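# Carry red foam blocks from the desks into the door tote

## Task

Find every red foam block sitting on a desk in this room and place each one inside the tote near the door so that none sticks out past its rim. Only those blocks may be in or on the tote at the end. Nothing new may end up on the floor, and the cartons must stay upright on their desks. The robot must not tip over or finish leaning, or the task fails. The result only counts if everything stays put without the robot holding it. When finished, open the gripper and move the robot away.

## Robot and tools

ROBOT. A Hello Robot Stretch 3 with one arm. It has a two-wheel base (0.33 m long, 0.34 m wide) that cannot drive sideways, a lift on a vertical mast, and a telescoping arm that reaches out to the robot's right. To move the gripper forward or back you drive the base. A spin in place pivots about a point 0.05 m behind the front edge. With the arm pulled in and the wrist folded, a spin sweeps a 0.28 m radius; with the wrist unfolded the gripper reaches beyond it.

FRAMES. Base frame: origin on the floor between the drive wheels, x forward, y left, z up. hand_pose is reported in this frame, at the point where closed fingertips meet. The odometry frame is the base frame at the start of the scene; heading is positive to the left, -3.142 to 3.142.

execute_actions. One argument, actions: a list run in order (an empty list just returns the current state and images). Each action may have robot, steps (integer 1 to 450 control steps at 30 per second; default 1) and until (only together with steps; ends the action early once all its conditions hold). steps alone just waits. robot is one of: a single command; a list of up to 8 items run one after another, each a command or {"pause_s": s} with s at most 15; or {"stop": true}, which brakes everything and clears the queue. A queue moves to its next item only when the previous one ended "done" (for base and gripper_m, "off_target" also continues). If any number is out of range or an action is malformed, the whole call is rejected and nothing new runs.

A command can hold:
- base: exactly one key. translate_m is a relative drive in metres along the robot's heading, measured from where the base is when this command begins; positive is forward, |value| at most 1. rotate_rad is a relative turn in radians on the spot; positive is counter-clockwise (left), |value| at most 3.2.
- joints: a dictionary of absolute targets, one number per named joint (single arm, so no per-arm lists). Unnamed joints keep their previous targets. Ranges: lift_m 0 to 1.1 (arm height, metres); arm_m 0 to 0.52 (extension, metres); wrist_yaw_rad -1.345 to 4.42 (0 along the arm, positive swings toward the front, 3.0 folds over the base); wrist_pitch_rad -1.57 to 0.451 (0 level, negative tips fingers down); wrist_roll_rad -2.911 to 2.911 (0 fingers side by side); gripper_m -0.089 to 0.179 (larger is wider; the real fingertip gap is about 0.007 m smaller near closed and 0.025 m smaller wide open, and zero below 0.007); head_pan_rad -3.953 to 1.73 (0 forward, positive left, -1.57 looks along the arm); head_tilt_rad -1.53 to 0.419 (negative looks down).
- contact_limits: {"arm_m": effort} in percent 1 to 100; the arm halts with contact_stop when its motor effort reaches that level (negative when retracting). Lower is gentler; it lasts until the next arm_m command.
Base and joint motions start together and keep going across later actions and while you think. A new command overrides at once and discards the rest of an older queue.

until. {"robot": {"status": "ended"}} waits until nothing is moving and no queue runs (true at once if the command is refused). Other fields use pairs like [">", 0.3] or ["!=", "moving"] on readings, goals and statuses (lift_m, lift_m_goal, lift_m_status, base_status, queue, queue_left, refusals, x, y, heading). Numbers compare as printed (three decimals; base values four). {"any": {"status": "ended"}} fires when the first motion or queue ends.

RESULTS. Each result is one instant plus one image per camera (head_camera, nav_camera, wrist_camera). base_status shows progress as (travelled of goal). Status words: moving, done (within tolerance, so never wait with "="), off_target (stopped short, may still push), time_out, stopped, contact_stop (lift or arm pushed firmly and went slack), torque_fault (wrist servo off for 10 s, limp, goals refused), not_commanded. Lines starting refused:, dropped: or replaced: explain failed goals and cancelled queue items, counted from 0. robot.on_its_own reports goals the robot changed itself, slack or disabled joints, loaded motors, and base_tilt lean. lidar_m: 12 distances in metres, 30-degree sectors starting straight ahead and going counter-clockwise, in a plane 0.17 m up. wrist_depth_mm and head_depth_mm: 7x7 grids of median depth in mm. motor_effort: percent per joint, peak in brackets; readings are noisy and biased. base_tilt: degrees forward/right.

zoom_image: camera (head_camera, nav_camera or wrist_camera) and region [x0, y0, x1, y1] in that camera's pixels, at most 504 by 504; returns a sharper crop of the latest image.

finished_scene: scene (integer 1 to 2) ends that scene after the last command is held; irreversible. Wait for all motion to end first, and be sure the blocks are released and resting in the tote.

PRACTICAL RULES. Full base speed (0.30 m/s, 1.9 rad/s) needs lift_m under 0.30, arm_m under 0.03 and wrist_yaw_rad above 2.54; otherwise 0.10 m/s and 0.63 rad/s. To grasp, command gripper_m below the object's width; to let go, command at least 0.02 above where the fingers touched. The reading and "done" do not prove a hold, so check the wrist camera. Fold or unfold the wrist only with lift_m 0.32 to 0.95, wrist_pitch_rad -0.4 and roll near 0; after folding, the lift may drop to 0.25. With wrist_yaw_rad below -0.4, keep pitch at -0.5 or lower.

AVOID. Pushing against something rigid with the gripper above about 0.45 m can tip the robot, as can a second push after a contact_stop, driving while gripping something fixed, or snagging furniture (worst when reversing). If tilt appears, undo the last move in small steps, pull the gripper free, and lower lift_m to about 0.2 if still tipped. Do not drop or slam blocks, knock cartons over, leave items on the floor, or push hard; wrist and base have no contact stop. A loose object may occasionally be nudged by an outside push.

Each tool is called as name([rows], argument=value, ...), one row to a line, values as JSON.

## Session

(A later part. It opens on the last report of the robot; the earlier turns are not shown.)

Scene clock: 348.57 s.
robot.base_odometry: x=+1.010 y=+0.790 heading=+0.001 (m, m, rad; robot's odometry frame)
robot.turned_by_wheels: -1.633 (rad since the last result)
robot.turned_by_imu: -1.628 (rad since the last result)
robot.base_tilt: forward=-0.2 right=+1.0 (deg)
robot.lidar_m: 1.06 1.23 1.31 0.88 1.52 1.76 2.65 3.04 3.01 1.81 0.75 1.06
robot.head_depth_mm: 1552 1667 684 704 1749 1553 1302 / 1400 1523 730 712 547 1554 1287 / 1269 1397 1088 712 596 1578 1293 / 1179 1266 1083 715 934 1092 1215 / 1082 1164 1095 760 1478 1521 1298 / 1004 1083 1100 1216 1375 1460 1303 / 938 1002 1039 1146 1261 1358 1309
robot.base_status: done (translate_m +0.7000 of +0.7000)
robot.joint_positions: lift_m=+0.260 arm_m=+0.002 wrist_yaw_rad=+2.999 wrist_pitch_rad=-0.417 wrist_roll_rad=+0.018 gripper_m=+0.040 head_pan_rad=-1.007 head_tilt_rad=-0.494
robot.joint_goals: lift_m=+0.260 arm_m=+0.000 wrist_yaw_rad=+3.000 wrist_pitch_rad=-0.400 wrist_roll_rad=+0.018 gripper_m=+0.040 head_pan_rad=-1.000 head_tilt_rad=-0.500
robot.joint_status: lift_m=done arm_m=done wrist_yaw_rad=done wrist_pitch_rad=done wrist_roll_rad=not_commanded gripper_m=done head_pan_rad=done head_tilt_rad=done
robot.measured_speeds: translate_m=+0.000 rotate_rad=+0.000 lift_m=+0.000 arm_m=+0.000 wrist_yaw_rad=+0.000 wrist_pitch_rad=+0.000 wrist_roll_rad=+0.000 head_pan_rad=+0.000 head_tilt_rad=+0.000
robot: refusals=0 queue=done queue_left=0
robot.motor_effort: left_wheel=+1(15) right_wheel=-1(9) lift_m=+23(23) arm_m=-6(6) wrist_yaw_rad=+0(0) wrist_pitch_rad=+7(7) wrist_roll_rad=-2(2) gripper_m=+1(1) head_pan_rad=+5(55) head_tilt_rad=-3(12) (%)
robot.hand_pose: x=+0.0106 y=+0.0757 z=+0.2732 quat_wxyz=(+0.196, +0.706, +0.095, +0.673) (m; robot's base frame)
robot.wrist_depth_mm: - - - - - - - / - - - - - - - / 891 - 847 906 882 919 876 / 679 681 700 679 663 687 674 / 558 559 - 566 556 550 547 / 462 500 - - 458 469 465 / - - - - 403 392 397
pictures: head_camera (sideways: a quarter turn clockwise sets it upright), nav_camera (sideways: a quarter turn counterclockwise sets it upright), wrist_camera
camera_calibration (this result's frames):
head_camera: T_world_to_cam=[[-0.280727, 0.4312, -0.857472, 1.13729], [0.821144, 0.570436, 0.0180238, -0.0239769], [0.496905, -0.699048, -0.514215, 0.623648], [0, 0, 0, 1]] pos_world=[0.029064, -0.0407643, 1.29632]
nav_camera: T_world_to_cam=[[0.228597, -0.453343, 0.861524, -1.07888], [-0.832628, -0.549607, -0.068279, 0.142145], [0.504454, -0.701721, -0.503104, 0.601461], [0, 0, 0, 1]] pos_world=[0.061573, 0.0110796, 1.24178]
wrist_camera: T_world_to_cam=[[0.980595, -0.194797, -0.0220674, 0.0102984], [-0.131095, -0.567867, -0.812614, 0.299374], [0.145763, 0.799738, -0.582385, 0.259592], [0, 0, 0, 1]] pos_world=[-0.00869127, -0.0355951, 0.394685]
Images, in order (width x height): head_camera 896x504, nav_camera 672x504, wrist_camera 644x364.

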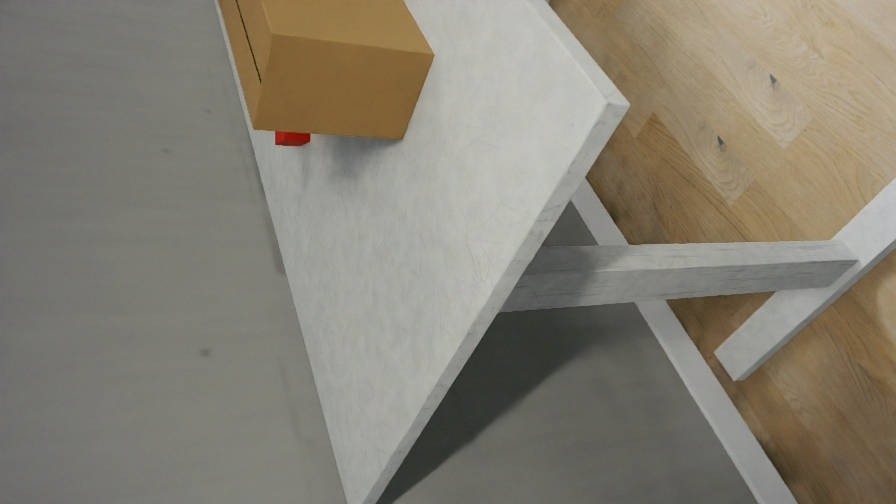

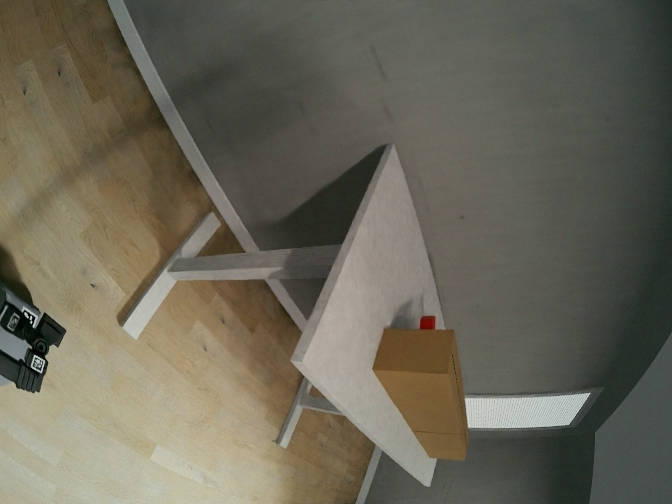

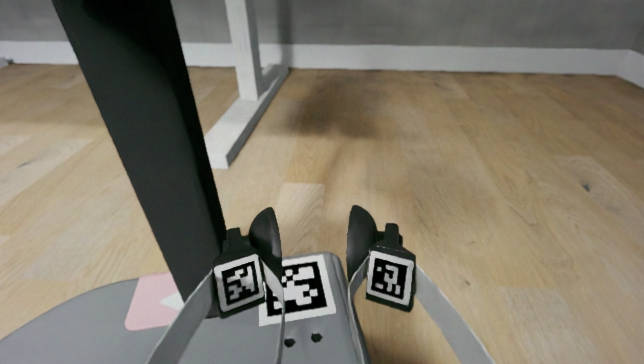

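execute_actions([
  {"robot":[{"base":{"translate_m":-0.2},"joints":{"lift_m":0.9}},{"joints":{"wrist_yaw_rad":0}},{"joints":{"lift_m":1.08,"wrist_pitch_rad":-0.5,"gripper_m":0.15}},{"base":{"translate_m":0.74}},{"joints":{"arm_m":0.35,"head_pan_rad":-1.57,"head_tilt_rad":-0.5}}],"steps":450,"until":{"robot":{"status":"ended"}}},
  {"steps":400,"until":{"robot":{"status":"ended"}}},
])

Scene clock: 381.27 s.
robot.base_odometry: x=+1.550 y=+0.791 heading=+0.001 (m, m, rad; robot's odometry frame)
robot.turned_by_wheels: +0.000 (rad since the last result)
robot.turned_by_imu: +0.007 (rad since the last result)
robot.base_tilt: forward=-0.1 right=+0.9 (deg)
robot.lidar_m: 0.54 0.63 1.09 1.17 1.36 2.15 3.17 3.55 3.23 0.61 0.63 0.54
robot.head_depth_mm: 2814 1697 896 707 589 1565 1289 / 2893 - 1030 708 594 1566 1289 / 2140 - 936 712 725 831 970 / 1538 1571 1013 716 1810 1566 1300 / 1187 1243 1101 719 1437 1495 1311 / 959 1003 1013 723 1143 1226 1229 / 809 839 878 727 933 987 1041
robot.base_status: done (translate_m +0.7400 of +0.7400)
robot.joint_positions: lift_m=+1.080 arm_m=+0.350 wrist_yaw_rad=+0.001 wrist_pitch_rad=-0.513 wrist_roll_rad=+0.018 gripper_m=+0.150 head_pan_rad=-1.563 head_tilt_rad=-0.495
robot.joint_goals: lift_m=+1.080 arm_m=+0.350 wrist_yaw_rad=+0.000 wrist_pitch_rad=-0.500 wrist_roll_rad=+0.018 gripper_m=+0.150 head_pan_rad=-1.570 head_tilt_rad=-0.500
robot.joint_status: lift_m=done arm_m=done wrist_yaw_rad=done wrist_pitch_rad=done wrist_roll_rad=not_commanded gripper_m=done head_pan_rad=done head_tilt_rad=done
robot.measured_speeds: translate_m=+0.000 rotate_rad=+0.000 lift_m=+0.000 arm_m=+0.000 wrist_yaw_rad=+0.000 wrist_pitch_rad=+0.000 wrist_roll_rad=+0.000 head_pan_rad=+0.000 head_tilt_rad=+0.000
robot: refusals=0 queue=done queue_left=0
robot.motor_effort: left_wheel=+1(11) right_wheel=-1(8) lift_m=+41(44) arm_m=+3(2) wrist_yaw_rad=+0(2) wrist_pitch_rad=+5(7) wrist_roll_rad=-2(2) gripper_m=+0(80) head_pan_rad=-5(51) head_tilt_rad=-2(2) (%)
robot.hand_pose: x=-0.0214 y=-0.7061 z=+1.0716 quat_wxyz=(+0.678, +0.178, -0.690, -0.181) (m; robot's base frame)
robot.wrist_depth_mm: 389 516 743 878 892 450 264 / 392 518 617 544 606 423 239 / 401 470 462 470 472 400 230 / 384 378 381 375 374 355 224 / 319 328 321 321 319 309 218 / 272 - 275 275 275 - 239 / 240 237 243 242 243 242 242
pictures: head_camera (sideways: a quarter turn clockwise sets it upright), nav_camera (sideways: a quarter turn counterclockwise sets it upright), wrist_camera
camera_calibration (this result's frames):
head_camera: T_world_to_cam=[[-0.0109132, 0.515172, -0.857017, 1.13505], [0.998525, 0.0512, 0.0180623, -0.025109], [0.0531845, -0.855556, -0.514971, 0.627338], [0, 0, 0, 1]] pos_world=[0.00409436, -0.0467396, 1.29628]
nav_camera: T_world_to_cam=[[-0.0450523, -0.506474, 0.861078, -1.07663], [-0.997289, -0.0274021, -0.0682965, 0.143172], [0.0581858, -0.86182, -0.503866, 0.605175], [0, 0, 0, 1]] pos_world=[0.0590665, -0.0198093, 1.24177]
wrist_camera: T_world_to_cam=[[-0.998328, 0.055294, -0.0168427, 0.0355748], [0.0490122, 0.65531, -0.753768, 1.30451], [-0.0306417, -0.753333, -0.656925, 0.334006], [0, 0, 0, 1]] pos_world=[-0.0181869, -0.605207, 1.20331]
Images, in order (width x height): head_camera 896x504, nav_camera 672x504, wrist_camera 644x364.

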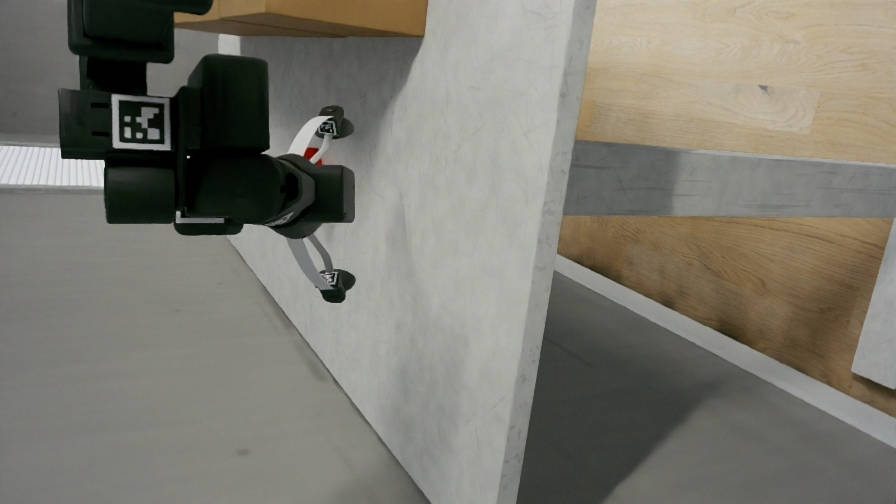

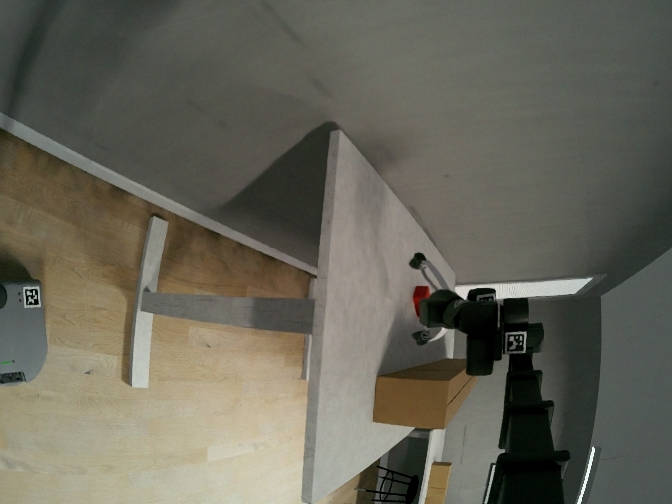

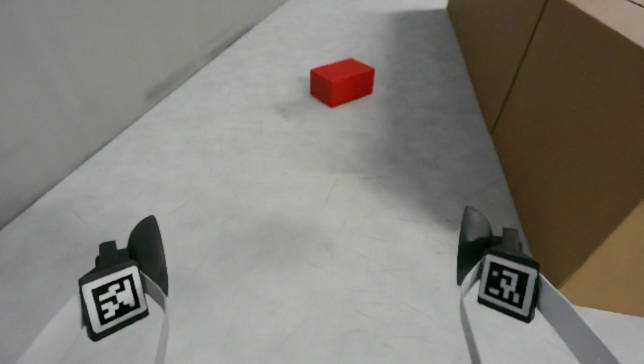

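execute_actions([
  {"robot":[{"joints":{"arm_m":0.0,"lift_m":1.09,"gripper_m":0.1}},{"base":{"translate_m":-0.45}},{"base":{"rotate_rad":-0.5}},{"base":{"translate_m":0.44}},{"base":{"rotate_rad":0.5}},{"base":{"translate_m":0.03}},{"joints":{"head_tilt_rad":-0.9}}],"steps":450,"until":{"robot":{"status":"ended"}}},
  {"steps":400,"until":{"robot":{"status":"ended"}}},
])

Scene clock: 418.33 s.
robot.base_odometry: x=+1.516 y=+0.580 heading=+0.001 (m, m, rad; robot's odometry frame)
robot.turned_by_wheels: +0.000 (rad since the last result)
robot.turned_by_imu: +0.004 (rad since the last result)
robot.base_tilt: forward=-0.1 right=+1.0 (deg)
robot.lidar_m: 0.52 0.60 1.05 1.38 1.60 2.24 3.11 3.46 3.04 0.40 0.60 0.52
robot.head_depth_mm: - - - - 1403 1234 1103 / - - - - 1399 1233 1126 / - - - 420 851 1188 1126 / 760 625 485 441 1359 1198 1133 / 781 626 500 453 1409 1234 1117 / 784 612 503 1112 1333 1249 1120 / 764 619 506 929 1058 1149 1108
robot.base_status: done (translate_m +0.0300 of +0.0300)
robot.joint_positions: lift_m=+1.090 arm_m=+0.002 wrist_yaw_rad=+0.001 wrist_pitch_rad=-0.513 wrist_roll_rad=+0.018 gripper_m=+0.100 head_pan_rad=-1.563 head_tilt_rad=-0.889
robot.joint_goals: lift_m=+1.090 arm_m=+0.000 wrist_yaw_rad=+0.000 wrist_pitch_rad=-0.500 wrist_roll_rad=+0.018 gripper_m=+0.100 head_pan_rad=-1.570 head_tilt_rad=-0.900
robot.joint_status: lift_m=done arm_m=done wrist_yaw_rad=done wrist_pitch_rad=done wrist_roll_rad=not_commanded gripper_m=done head_pan_rad=done head_tilt_rad=done
robot.measured_speeds: translate_m=+0.000 rotate_rad=+0.000 lift_m=+0.000 arm_m=+0.000 wrist_yaw_rad=+0.000 wrist_pitch_rad=+0.000 wrist_roll_rad=+0.000 head_pan_rad=+0.000 head_tilt_rad=+0.000
robot: refusals=0 queue=done queue_left=0
robot.motor_effort: left_wheel=-4(10) right_wheel=+2(7) lift_m=+41(42) arm_m=-5(7) wrist_yaw_rad=-1(1) wrist_pitch_rad=+5(5) wrist_roll_rad=-2(2) gripper_m=+0(82) head_pan_rad=-5(5) head_tilt_rad=-4(20) (%)
robot.hand_pose: x=-0.0214 y=-0.3580 z=+1.0816 quat_wxyz=(+0.678, +0.178, -0.690, -0.181) (m; robot's base frame)
robot.wrist_depth_mm: 443 581 846 942 838 304 276 / 456 576 631 638 593 282 263 / 460 490 490 489 475 312 299 / 393 397 393 397 395 348 383 / 331 335 338 333 345 334 335 / 286 291 289 287 280 292 288 / 248 247 252 254 253 253 254
pictures: head_camera (sideways: a quarter turn clockwise sets it upright), nav_camera (sideways: a quarter turn counterclockwise sets it upright), wrist_camera
camera_calibration (this result's frames):
head_camera: T_world_to_cam=[[-0.013043, 0.804709, -0.593527, 0.791656], [0.998608, 0.0408169, 0.033395, -0.0450576], [0.0510991, -0.592265, -0.804121, 1.00345], [0, 0, 0, 1]] pos_world=[0.00404503, -0.0409043, 1.27827]
nav_camera: T_world_to_cam=[[-0.0429044, -0.798263, 0.60078, -0.737383], [-0.997501, 0.000443506, -0.0706468, 0.146197], [0.0561283, -0.60231, -0.796287, 0.985549], [0, 0, 0, 1]] pos_world=[0.0588774, 0.00491565, 1.23811]
wrist_camera: T_world_to_cam=[[-0.998328, 0.0552998, -0.0168298, 0.0164838], [0.0490132, 0.655481, -0.753619, 1.08381], [-0.0306434, -0.753184, -0.657096, 0.602994], [0, 0, 0, 1]] pos_world=[-0.0181871, -0.257165, 1.21329]
Images, in order (width x height): head_camera 896x504, nav_camera 672x504, wrist_camera 644x364.

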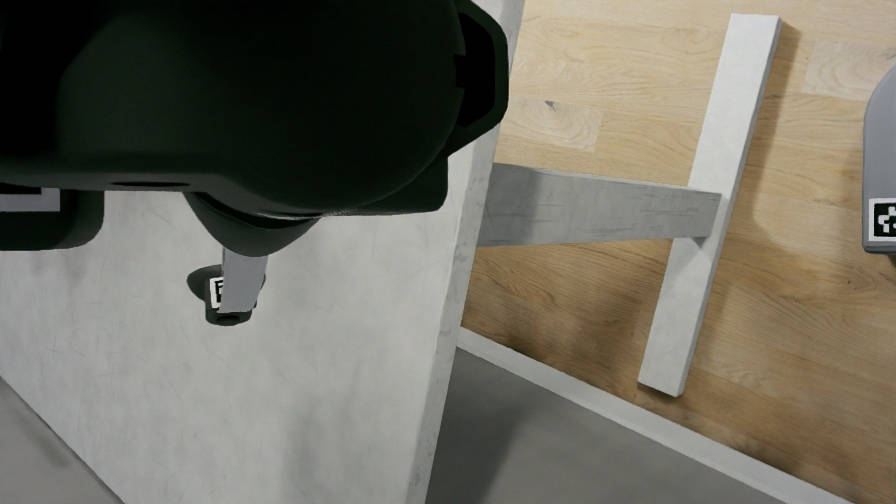

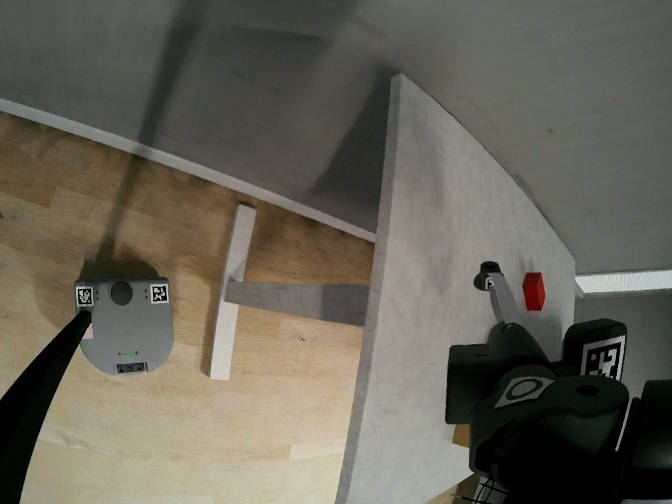

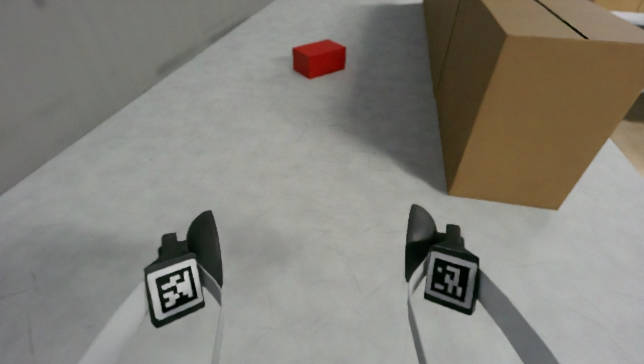

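execute_actions([
  {"robot":[{"joints":{"gripper_m":0.14,"wrist_pitch_rad":-0.35,"arm_m":0.3}},{"joints":{"lift_m":0.965}},{"joints":{"arm_m":0.45}}],"steps":450,"until":{"robot":{"status":"ended"}}},
])

Scene clock: 432.13 s.
robot.base_odometry: x=+1.516 y=+0.580 heading=+0.001 (m, m, rad; robot's odometry frame)
robot.turned_by_wheels: +0.000 (rad since the last result)
robot.turned_by_imu: +0.002 (rad since the last result)
robot.base_tilt: forward=-0.2 right=+0.8 (deg)
robot.lidar_m: 0.52 0.60 1.05 1.38 1.60 2.25 3.12 3.45 3.04 0.40 0.60 0.52
robot.head_depth_mm: 713 590 487 415 1378 1224 1101 / 728 597 490 418 1388 1237 1129 / 707 602 493 429 851 1175 1125 / 744 604 496 440 1351 1211 1131 / 775 607 499 452 1415 1230 1118 / 785 611 502 1116 1328 1250 1126 / 765 615 505 933 1060 1150 1116
robot.base_status: done (translate_m +0.0300 of +0.0300)
robot.joint_positions: lift_m=+0.965 arm_m=+0.450 wrist_yaw_rad=+0.000 wrist_pitch_rad=-0.368 wrist_roll_rad=+0.018 gripper_m=+0.140 head_pan_rad=-1.563 head_tilt_rad=-0.889
robot.joint_goals: lift_m=+0.965 arm_m=+0.450 wrist_yaw_rad=+0.000 wrist_pitch_rad=-0.350 wrist_roll_rad=+0.018 gripper_m=+0.140 head_pan_rad=-1.570 head_tilt_rad=-0.900
robot.joint_status: lift_m=done arm_m=done wrist_yaw_rad=done wrist_pitch_rad=done wrist_roll_rad=not_commanded gripper_m=done head_pan_rad=done head_tilt_rad=done
robot.measured_speeds: translate_m=+0.000 rotate_rad=+0.000 lift_m=+0.000 arm_m=+0.000 wrist_yaw_rad=+0.000 wrist_pitch_rad=+0.000 wrist_roll_rad=+0.000 head_pan_rad=+0.000 head_tilt_rad=+0.000
robot: refusals=0 queue=done queue_left=0
robot.motor_effort: left_wheel=-4(4) right_wheel=+3(2) lift_m=+22(42) arm_m=+4(5) wrist_yaw_rad=+0(1) wrist_pitch_rad=+7(8) wrist_roll_rad=-2(2) gripper_m=+0(80) head_pan_rad=-5(5) head_tilt_rad=-4(4) (%)
robot.hand_pose: x=-0.0214 y=-0.8249 z=+0.9894 quat_wxyz=(+0.689, +0.129, -0.701, -0.131) (m; robot's base frame)
robot.wrist_depth_mm: 339 441 661 - - 591 323 / 340 449 571 560 553 502 315 / 347 366 370 367 367 359 301 / 275 271 275 201 248 271 261 / 219 228 218 209 218 226 216 / 184 - 181 181 181 - 181 / - 152 156 155 156 155 157
pictures: head_camera (sideways: a quarter turn clockwise sets it upright), nav_camera (sideways: a quarter turn counterclockwise sets it upright), wrist_camera
camera_calibration (this result's frames):
head_camera: T_world_to_cam=[[-0.0130394, 0.805041, -0.593076, 0.791068], [0.998609, 0.0407905, 0.0334136, -0.0450818], [0.0510912, -0.591815, -0.804453, 1.00388], [0, 0, 0, 1]] pos_world=[0.00404462, -0.040891, 1.27825]
nav_camera: T_world_to_cam=[[-0.042908, -0.798599, 0.600332, -0.7368], [-0.997502, 0.000490701, -0.0706423, 0.146191], [0.0561203, -0.601864, -0.796625, 0.985988], [0, 0, 0, 1]] pos_world=[0.0588772, 0.00495098, 1.23812]
wrist_camera: T_world_to_cam=[[-0.998328, 0.0522689, -0.0246838, 0.0460398], [0.0490508, 0.540094, -0.840174, 1.31087], [-0.0305834, -0.83998, -0.541755, 0.00498458], [0, 0, 0, 1]] pos_world=[-0.0181839, -0.706211, 1.10519]
Images, in order (width x height): head_camera 896x504, nav_camera 672x504, wrist_camera 644x364.

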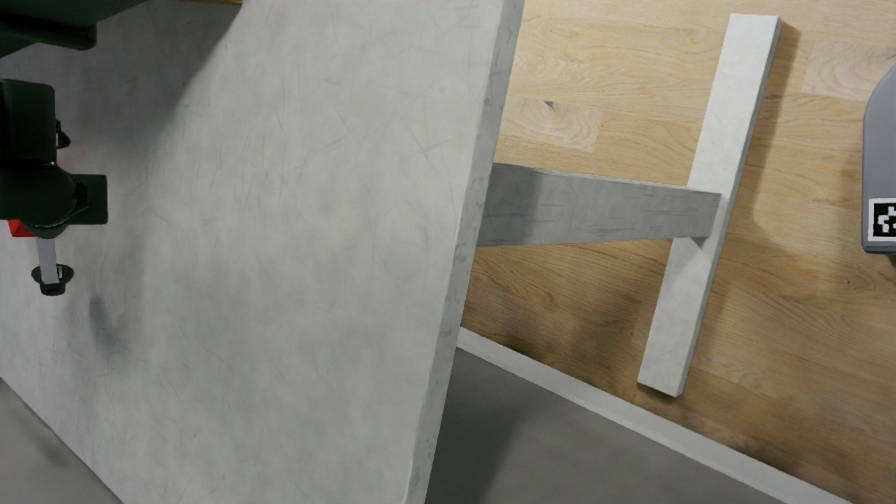

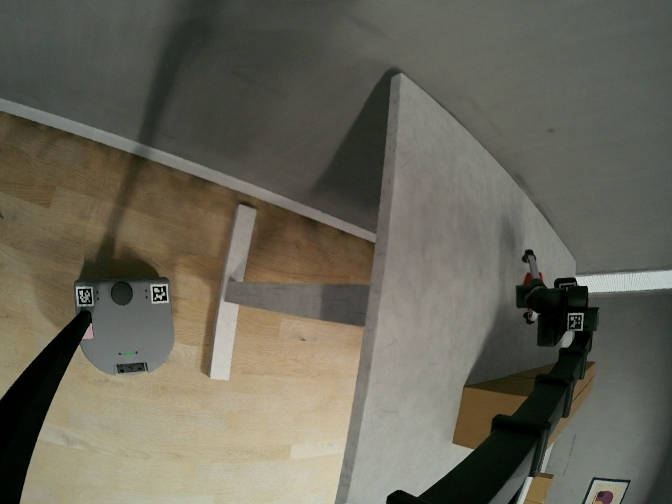

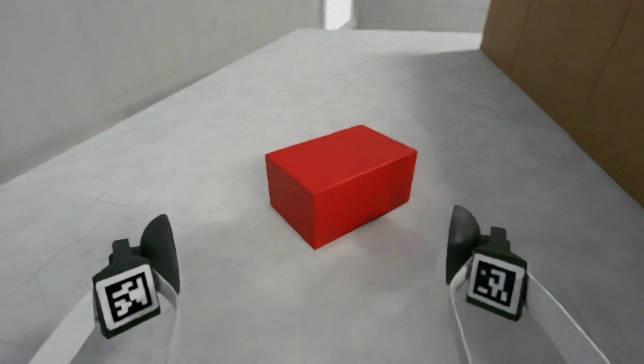

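execute_actions([
  {"robot":[{"base":{"translate_m":-0.015},"joints":{"gripper_m":0.16,"lift_m":0.958,"wrist_pitch_rad":-0.3}},{"joints":{"arm_m":0.52}}],"steps":300,"until":{"robot":{"status":"ended"}}},
])

Scene clock: 441.97 s.
robot.base_odometry: x=+1.501 y=+0.580 heading=+0.001 (m, m, rad; robot's odometry frame)
robot.turned_by_wheels: +0.000 (rad since the last result)
robot.turned_by_imu: +0.001 (rad since the last result)
robot.base_tilt: forward=-0.1 right=+0.9 (deg)
robot.lidar_m: 0.53 0.62 1.08 1.38 1.60 2.23 3.10 3.44 3.02 0.40 0.62 0.53
robot.head_depth_mm: 711 591 489 416 1358 1235 1098 / 743 595 492 418 1389 1236 1123 / 710 598 494 429 1325 1194 1134 / 745 605 497 439 880 1201 1130 / 776 609 499 451 1418 1233 1111 / 786 611 501 455 1346 1244 1119 / 774 616 504 955 1087 1178 1116
robot.base_status: done (translate_m -0.0150 of -0.0150)
robot.joint_positions: lift_m=+0.958 arm_m=+0.520 wrist_yaw_rad=+0.000 wrist_pitch_rad=-0.319 wrist_roll_rad=+0.018 gripper_m=+0.160 head_pan_rad=-1.563 head_tilt_rad=-0.889
robot.joint_goals: lift_m=+0.958 arm_m=+0.520 wrist_yaw_rad=+0.000 wrist_pitch_rad=-0.300 wrist_roll_rad=+0.018 gripper_m=+0.160 head_pan_rad=-1.570 head_tilt_rad=-0.900
robot.joint_status: lift_m=done arm_m=done wrist_yaw_rad=done wrist_pitch_rad=done wrist_roll_rad=not_commanded gripper_m=done head_pan_rad=done head_tilt_rad=done
robot.measured_speeds: translate_m=+0.000 rotate_rad=+0.000 lift_m=+0.000 arm_m=+0.000 wrist_yaw_rad=+0.000 wrist_pitch_rad=+0.000 wrist_roll_rad=+0.000 head_pan_rad=+0.000 head_tilt_rad=+0.000
robot: refusals=0 queue=done queue_left=0
robot.motor_effort: left_wheel=-3(9) right_wheel=+2(5) lift_m=+22(23) arm_m=+4(4) wrist_yaw_rad=-1(0) wrist_pitch_rad=+7(7) wrist_roll_rad=-2(2) gripper_m=+0(77) head_pan_rad=-5(5) head_tilt_rad=-4(3) (%)
robot.hand_pose: x=-0.0214 y=-0.9003 z=+0.9938 quat_wxyz=(+0.692, +0.112, -0.704, -0.114) (m; robot's base frame)
robot.wrist_depth_mm: 332 429 655 - - 606 322 / 335 446 605 669 679 539 320 / 345 406 413 408 409 398 310 / 296 293 293 292 293 290 273 / 232 240 219 158 167 236 226 / 194 188 175 134 173 - 187 / - 159 154 142 158 157 157
pictures: head_camera (sideways: a quarter turn clockwise sets it upright), nav_camera (sideways: a quarter turn counterclockwise sets it upright), wrist_camera
camera_calibration (this result's frames):
head_camera: T_world_to_cam=[[-0.0130396, 0.805044, -0.593071, 0.791062], [0.998609, 0.0407906, 0.0334138, -0.045082], [0.0510913, -0.591811, -0.804456, 1.00389], [0, 0, 0, 1]] pos_world=[0.00404463, -0.0408909, 1.27825]
nav_camera: T_world_to_cam=[[-0.0429077, -0.798602, 0.600328, -0.736795], [-0.997502, 0.000490825, -0.0706423, 0.146191], [0.0561204, -0.60186, -0.796628, 0.985992], [0, 0, 0, 1]] pos_world=[0.0588772, 0.00495132, 1.23812]
wrist_camera: T_world_to_cam=[[-0.998329, 0.0509584, -0.0272315, 0.0514504], [0.0490476, 0.498329, -0.8656, 1.34294], [-0.0305393, -0.865489, -0.499996, -0.120372], [0, 0, 0, 1]] pos_world=[-0.0181795, -0.776027, 1.10366]
Images, in order (width x height): head_camera 896x504, nav_camera 672x504, wrist_camera 644x364.

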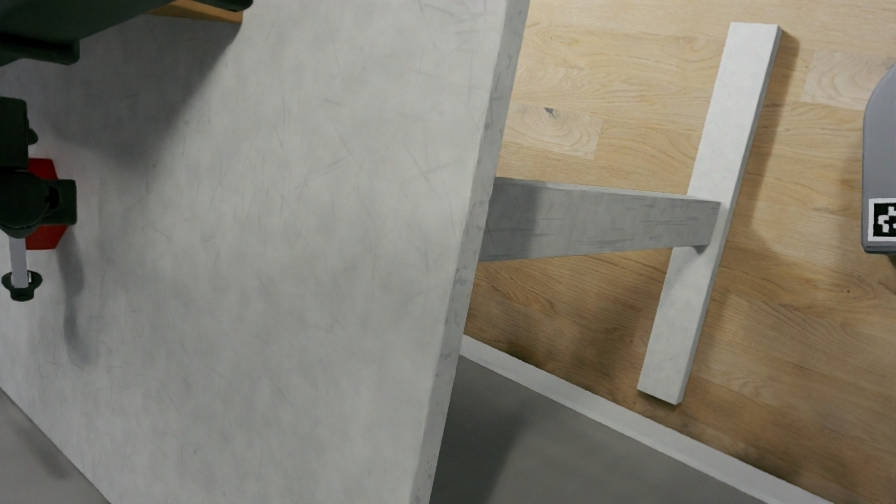

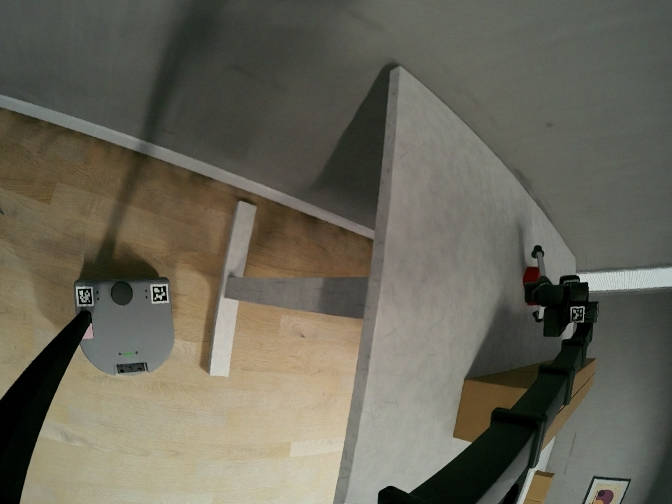

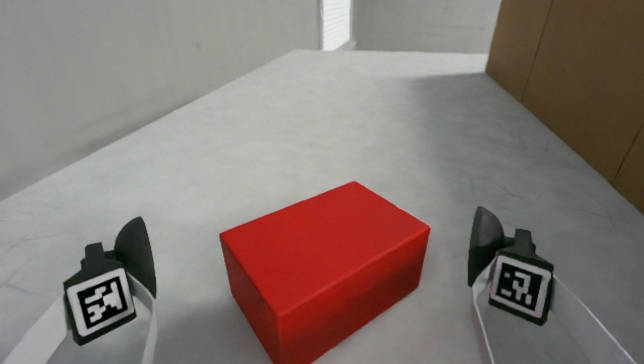

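execute_actions([
  {"robot":{"joints":{"lift_m":0.94}},"steps":60,"until":{"robot":{"status":"ended"}}},
  {"robot":{"joints":{"gripper_m":0.03}},"steps":90},
])

Scene clock: 449.17 s.
robot.base_odometry: x=+1.501 y=+0.580 heading=+0.001 (m, m, rad; robot's odometry frame)
robot.turned_by_wheels: +0.000 (rad since the last result)
robot.turned_by_imu: +0.001 (rad since the last result)
robot.base_tilt: forward=+0.0 right=+1.0 (deg)
robot.lidar_m: 0.53 0.62 1.08 1.38 1.61 2.24 3.09 3.44 3.04 0.40 0.62 0.53
robot.head_depth_mm: - 585 488 415 1373 1237 1111 / 730 596 490 418 1396 1233 1123 / 707 597 492 429 1321 1193 1124 / 740 603 497 439 878 1206 1133 / 778 609 499 452 1419 1229 1119 / 785 614 502 456 1340 1254 1128 / 780 616 505 956 1096 1172 1121
robot.base_status: done (translate_m -0.0150 of -0.0150)
robot.joint_positions: lift_m=+0.940 arm_m=+0.520 wrist_yaw_rad=-0.003 wrist_pitch_rad=-0.312 wrist_roll_rad=+0.017 gripper_m=+0.038 head_pan_rad=-1.563 head_tilt_rad=-0.889
robot.joint_goals: lift_m=+0.940 arm_m=+0.520 wrist_yaw_rad=+0.000 wrist_pitch_rad=-0.300 wrist_roll_rad=+0.017 gripper_m=+0.037 head_pan_rad=-1.570 head_tilt_rad=-0.900
robot.joint_status: lift_m=done arm_m=done wrist_yaw_rad=done wrist_pitch_rad=done wrist_roll_rad=not_commanded gripper_m=done head_pan_rad=done head_tilt_rad=done
robot.measured_speeds: translate_m=+0.000 rotate_rad=+0.000 lift_m=+0.000 arm_m=+0.000 wrist_yaw_rad=+0.000 wrist_pitch_rad=+0.000 wrist_roll_rad=+0.000 head_pan_rad=+0.000 head_tilt_rad=+0.000
robot: refusals=0 queue=done queue_left=0
robot.on_its_own: gripper_m is held at +0.037, not at your +0.030, by its stall guard, which is still easing
robot.motor_effort: left_wheel=-5(8) right_wheel=+4(9) lift_m=+22(23) arm_m=+4(4) wrist_yaw_rad=+3(8) wrist_pitch_rad=+5(7) wrist_roll_rad=-1(2) gripper_m=-28(100) head_pan_rad=-5(5) head_tilt_rad=-4(4) (%)
robot.hand_pose: x=-0.0222 y=-0.9010 z=+0.9774 quat_wxyz=(+0.693, +0.108, -0.704, -0.112) (m; robot's base frame)
robot.wrist_depth_mm: 331 429 669 - - 595 323 / 342 453 593 620 605 513 312 / 342 369 370 365 365 367 311 / 264 266 263 168 262 258 260 / 204 204 133 133 148 203 203 / 167 170 128 132 160 169 164 / 141 139 137 136 141 140 139
pictures: head_camera (sideways: a quarter turn clockwise sets it upright), nav_camera (sideways: a quarter turn counterclockwise sets it upright), wrist_camera
camera_calibration (this result's frames):
head_camera: T_world_to_cam=[[-0.0130396, 0.805044, -0.593071, 0.791062], [0.998609, 0.0407906, 0.0334138, -0.0450821], [0.0510913, -0.591811, -0.804456, 1.00389], [0, 0, 0, 1]] pos_world=[0.00404463, -0.0408909, 1.27825]
nav_camera: T_world_to_cam=[[-0.0429077, -0.798602, 0.600328, -0.736795], [-0.997502, 0.000490829, -0.0706423, 0.146191], [0.0561204, -0.60186, -0.796628, 0.985992], [0, 0, 0, 1]] pos_world=[0.0588772, 0.00495133, 1.23812]
wrist_camera: T_world_to_cam=[[-0.998196, 0.0538916, -0.0264701, 0.0521186], [0.0496157, 0.492109, -0.869118, 1.32702], [-0.033812, -0.868864, -0.493895, -0.138274], [0, 0, 0, 1]] pos_world=[-0.0184919, -0.77599, 1.08643]
Images, in order (width x height): head_camera 896x504, nav_camera 672x504, wrist_camera 644x364.

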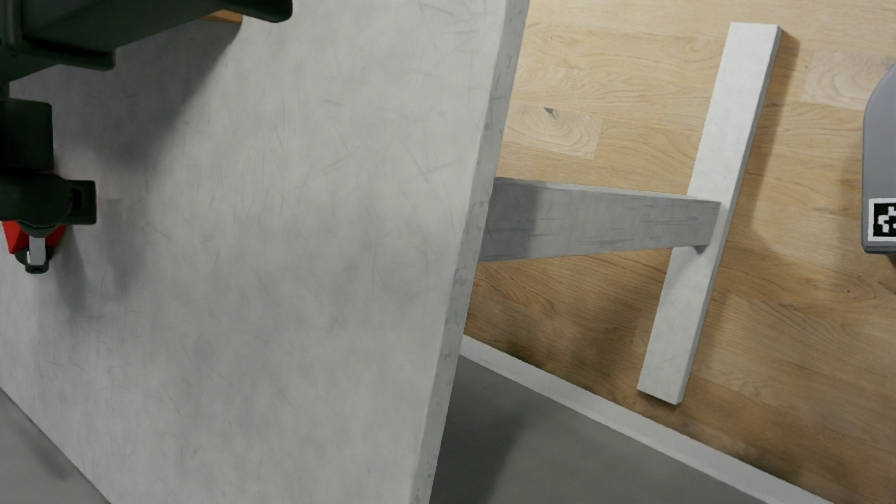

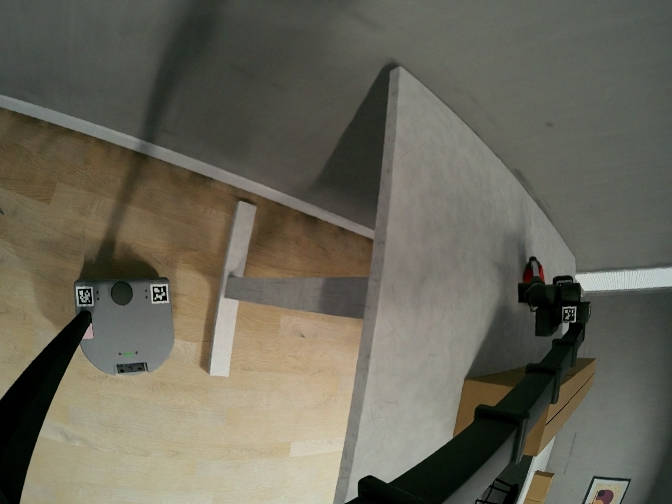

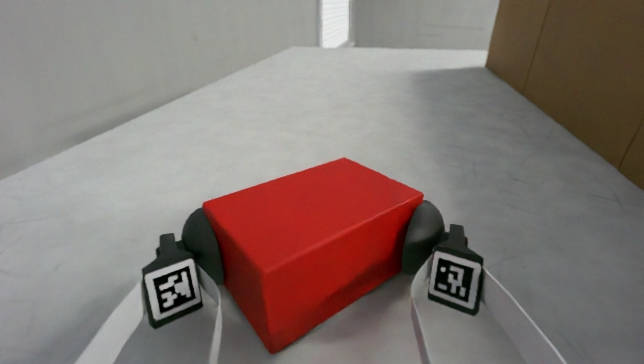

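execute_actions([
  {"robot":[{"joints":{"lift_m":0.97}},{"joints":{"arm_m":0.3}}],"steps":300,"until":{"robot":{"status":"ended"}}},
])

Scene clock: 456.33 s.
robot.base_odometry: x=+1.501 y=+0.580 heading=+0.001 (m, m, rad; robot's odometry frame)
robot.turned_by_wheels: +0.000 (rad since the last result)
robot.turned_by_imu: +0.001 (rad since the last result)
robot.base_tilt: forward=-0.1 right=+0.8 (deg)
robot.lidar_m: 0.53 0.62 1.08 1.38 1.61 2.24 3.11 3.43 3.03 0.40 0.61 0.53
robot.head_depth_mm: 725 575 488 415 1360 1230 1102 / - 577 491 418 1402 1236 1125 / - 566 494 429 1327 1186 1126 / 801 603 496 440 886 1206 1130 / 778 610 499 451 1406 1236 1114 / 787 612 503 456 1344 1253 1125 / 780 615 505 955 1092 1174 1116
robot.base_status: done (translate_m -0.0150 of -0.0150)
robot.joint_positions: lift_m=+0.970 arm_m=+0.300 wrist_yaw_rad=+0.000 wrist_pitch_rad=-0.318 wrist_roll_rad=+0.017 gripper_m=+0.060 head_pan_rad=-1.563 head_tilt_rad=-0.889
robot.joint_goals: lift_m=+0.970 arm_m=+0.300 wrist_yaw_rad=+0.000 wrist_pitch_rad=-0.300 wrist_roll_rad=+0.017 gripper_m=+0.059 head_pan_rad=-1.570 head_tilt_rad=-0.900
robot.joint_status: lift_m=done arm_m=done wrist_yaw_rad=done wrist_pitch_rad=done wrist_roll_rad=not_commanded gripper_m=done head_pan_rad=done head_tilt_rad=done
robot.measured_speeds: translate_m=+0.000 rotate_rad=+0.000 lift_m=+0.000 arm_m=+0.000 wrist_yaw_rad=+0.000 wrist_pitch_rad=+0.000 wrist_roll_rad=+0.000 head_pan_rad=+0.000 head_tilt_rad=+0.000
robot: refusals=0 queue=done queue_left=0
robot.on_its_own: gripper_m is held at +0.059, not at your +0.030, by its stall guard, which is not easing now
robot.motor_effort: left_wheel=-4(5) right_wheel=+3(4) lift_m=+42(44) arm_m=-5(8) wrist_yaw_rad=+0(3) wrist_pitch_rad=+6(7) wrist_roll_rad=-1(1) gripper_m=-20(28) head_pan_rad=-5(5) head_tilt_rad=-4(3) (%)
robot.hand_pose: x=-0.0216 y=-0.6812 z=+1.0052 quat_wxyz=(+0.692, +0.111, -0.704, -0.114) (m; robot's base frame)
robot.wrist_depth_mm: 392 503 779 - - 438 236 / 387 517 679 727 720 418 230 / 391 448 446 445 436 379 225 / 318 319 317 169 315 314 222 / 248 248 133 133 152 249 216 / 202 211 123 132 189 208 194 / 172 167 166 167 171 171 170
pictures: head_camera (sideways: a quarter turn clockwise sets it upright), nav_camera (sideways: a quarter turn counterclockwise sets it upright), wrist_camera
camera_calibration (this result's frames):
head_camera: T_world_to_cam=[[-0.0130397, 0.805051, -0.593063, 0.791051], [0.998609, 0.0407902, 0.0334141, -0.0450825], [0.0510912, -0.591802, -0.804463, 1.00389], [0, 0, 0, 1]] pos_world=[0.00404462, -0.0408907, 1.27824]
nav_camera: T_world_to_cam=[[-0.0429077, -0.798608, 0.60032, -0.736784], [-0.997502, 0.0004916, -0.0706422, 0.146191], [0.0561203, -0.601851, -0.796634, 0.986001], [0, 0, 0, 1]] pos_world=[0.0588772, 0.00495202, 1.23812]
wrist_camera: T_world_to_cam=[[-0.998333, 0.0514521, -0.0261643, 0.0396499], [0.0483395, 0.497505, -0.866113, 1.24356], [-0.0315465, -0.865934, -0.499163, 0.0737788], [0, 0, 0, 1]] pos_world=[-0.0182019, -0.55683, 1.11493]
Images, in order (width x height): head_camera 896x504, nav_camera 672x504, wrist_camera 644x364.

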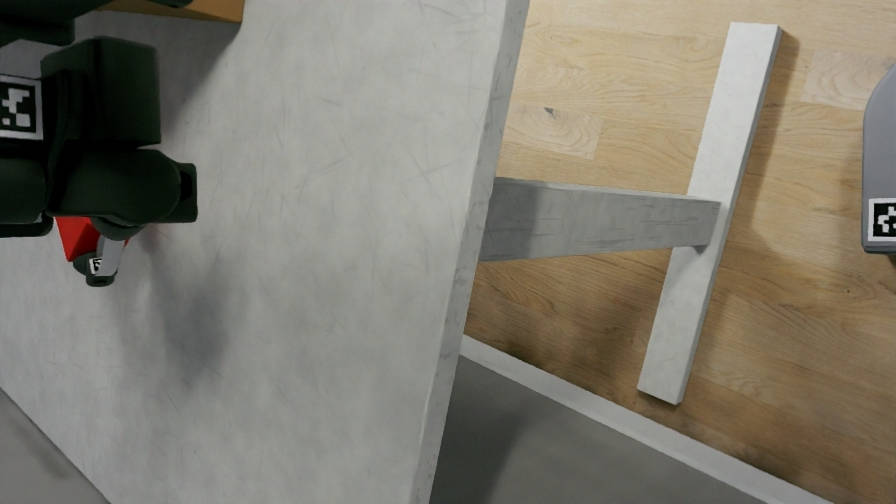

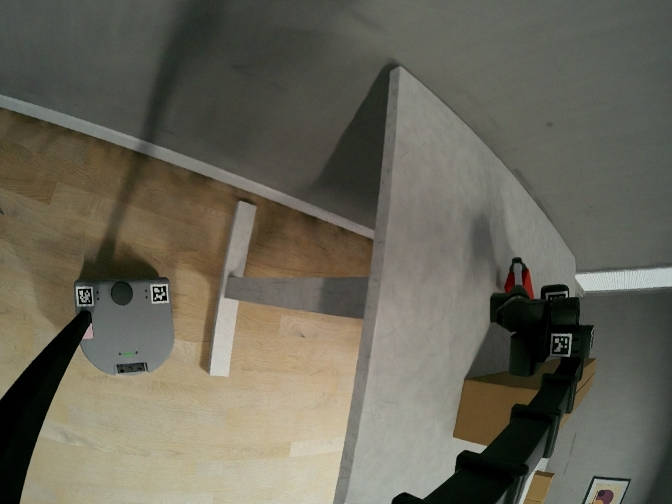

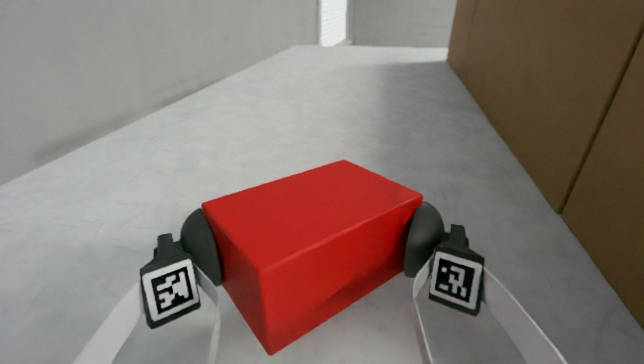

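execute_actions([
  {"robot":[{"joints":{"arm_m":0.0,"lift_m":1.04}},{"base":{"translate_m":-1.0}},{"base":{"rotate_rad":-2.975},"joints":{"lift_m":0.5,"wrist_pitch_rad":-0.9}},{"base":{"translate_m":1.0}},{"base":{"translate_m":0.25}},{"base":{"rotate_rad":1.125},"joints":{"head_tilt_rad":-1.0}}],"steps":450,"until":{"robot":{"status":"ended"}}},
  {"steps":450,"until":{"robot":{"status":"ended"}}},
  {"steps":300,"until":{"robot":{"status":"ended"}}},
])

Scene clock: 505.30 s.
robot.base_odometry: x=-0.731 y=+0.371 heading=-1.849 (m, m, rad; robot's odometry frame)
robot.turned_by_wheels: -1.850 (rad since the last result)
robot.turned_by_imu: -1.850 (rad since the last result)
robot.base_tilt: forward=-0.1 right=+1.0 (deg)
robot.lidar_m: 2.10 2.01 2.32 2.18 2.70 2.12 1.74 1.61 1.18 0.98 0.88 1.33
robot.head_depth_mm: 1074 1268 1529 1464 1320 1207 1092 / 1077 1280 1559 1488 1307 1236 - / 1075 1277 1573 1497 1323 - - / 1078 1290 1570 1493 1326 1188 1102 / 1086 1287 1475 1485 1342 1219 1108 / 987 1080 1465 1462 1350 1220 1106 / 1022 1149 1509 1470 1358 1227 1108
robot.base_status: done (rotate_rad +1.1249 of +1.1250)
robot.joint_positions: lift_m=+0.500 arm_m=+0.002 wrist_yaw_rad=+0.000 wrist_pitch_rad=-0.909 wrist_roll_rad=+0.017 gripper_m=+0.060 head_pan_rad=-1.563 head_tilt_rad=-0.988
robot.joint_goals: lift_m=+0.500 arm_m=+0.000 wrist_yaw_rad=+0.000 wrist_pitch_rad=-0.900 wrist_roll_rad=+0.017 gripper_m=+0.059 head_pan_rad=-1.570 head_tilt_rad=-1.000
robot.joint_status: lift_m=done arm_m=done wrist_yaw_rad=done wrist_pitch_rad=done wrist_roll_rad=not_commanded gripper_m=done head_pan_rad=done head_tilt_rad=done
robot.measured_speeds: translate_m=+0.000 rotate_rad=+0.000 lift_m=+0.000 arm_m=+0.000 wrist_yaw_rad=+0.000 wrist_pitch_rad=+0.000 wrist_roll_rad=+0.000 head_pan_rad=+0.000 head_tilt_rad=+0.000
robot: refusals=0 queue=done queue_left=0
robot.on_its_own: gripper_m is held at +0.059, not at your +0.030, by its stall guard, which is not easing now
robot.motor_effort: left_wheel=-4(10) right_wheel=+3(8) lift_m=+23(42) arm_m=-6(6) wrist_yaw_rad=+0(1) wrist_pitch_rad=+4(7) wrist_roll_rad=-1(2) gripper_m=-19(19) head_pan_rad=-4(5) head_tilt_rad=-4(11) (%)
robot.hand_pose: x=-0.0217 y=-0.2850 z=+0.4222 quat_wxyz=(+0.630, +0.308, -0.640, -0.314) (m; robot's base frame)
robot.wrist_depth_mm: 715 718 851 888 879 920 925 / 771 782 792 773 803 808 823 / 697 711 712 695 698 738 760 / 642 634 659 168 583 660 670 / 597 601 134 133 152 632 624 / 546 564 123 131 549 588 577 / 520 517 514 522 536 534 531
pictures: head_camera (sideways: a quarter turn clockwise sets it upright), nav_camera (sideways: a quarter turn counterclockwise sets it upright), wrist_camera
camera_calibration (this result's frames):
head_camera: T_world_to_cam=[[-0.0134476, 0.859587, -0.510812, 0.683901], [0.998635, 0.0373304, 0.0365291, -0.0491335], [0.0504688, -0.509623, -0.858916, 1.07468], [0, 0, 0, 1]] pos_world=[0.00402532, -0.0383547, 1.2742]
nav_camera: T_world_to_cam=[[-0.0424941, -0.853894, 0.51871, -0.630468], [-0.997554, 0.00741994, -0.0695076, 0.144705], [0.0555033, -0.520395, -0.85212, 1.05814], [0, 0, 0, 1]] pos_world=[0.0588299, 0.0112221, 1.23875]
wrist_camera: T_world_to_cam=[[-0.998308, 0.0577506, 0.00677638, -0.00813183], [0.0487988, 0.895476, -0.442427, 0.47605], [-0.0316185, -0.441348, -0.896779, 0.414681], [0, 0, 0, 1]] pos_world=[-0.0182371, -0.242803, 0.58255]
Images, in order (width x height): head_camera 896x504, nav_camera 672x504, wrist_camera 644x364.

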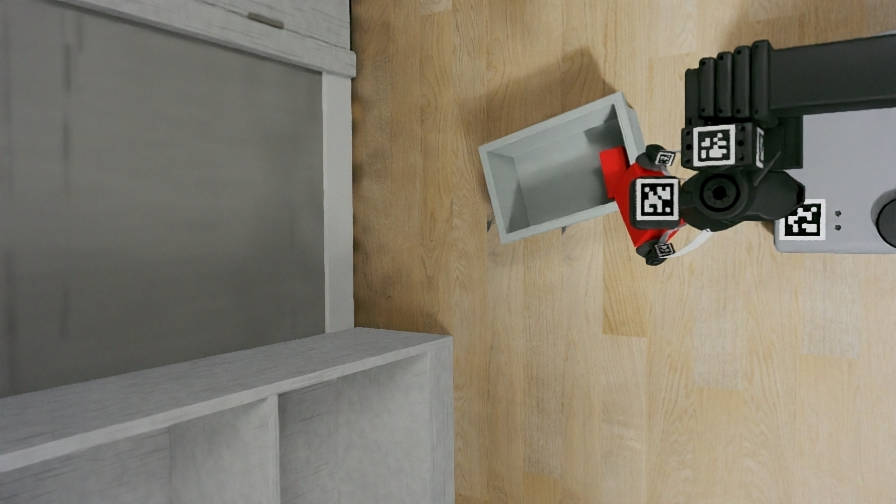

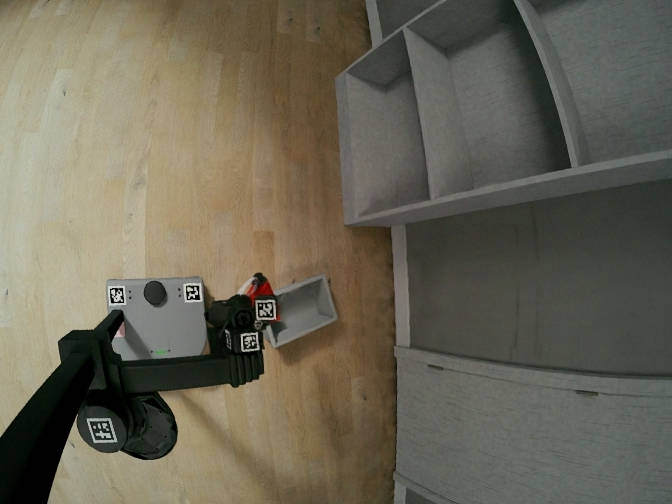

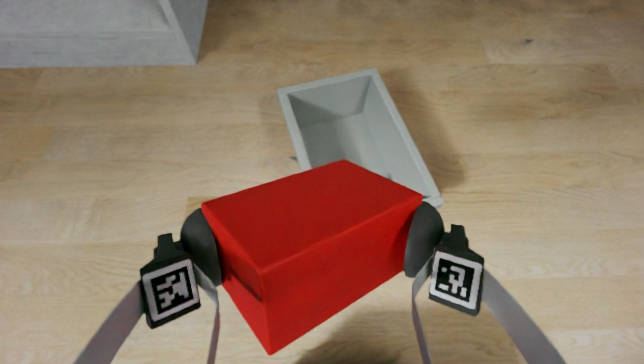

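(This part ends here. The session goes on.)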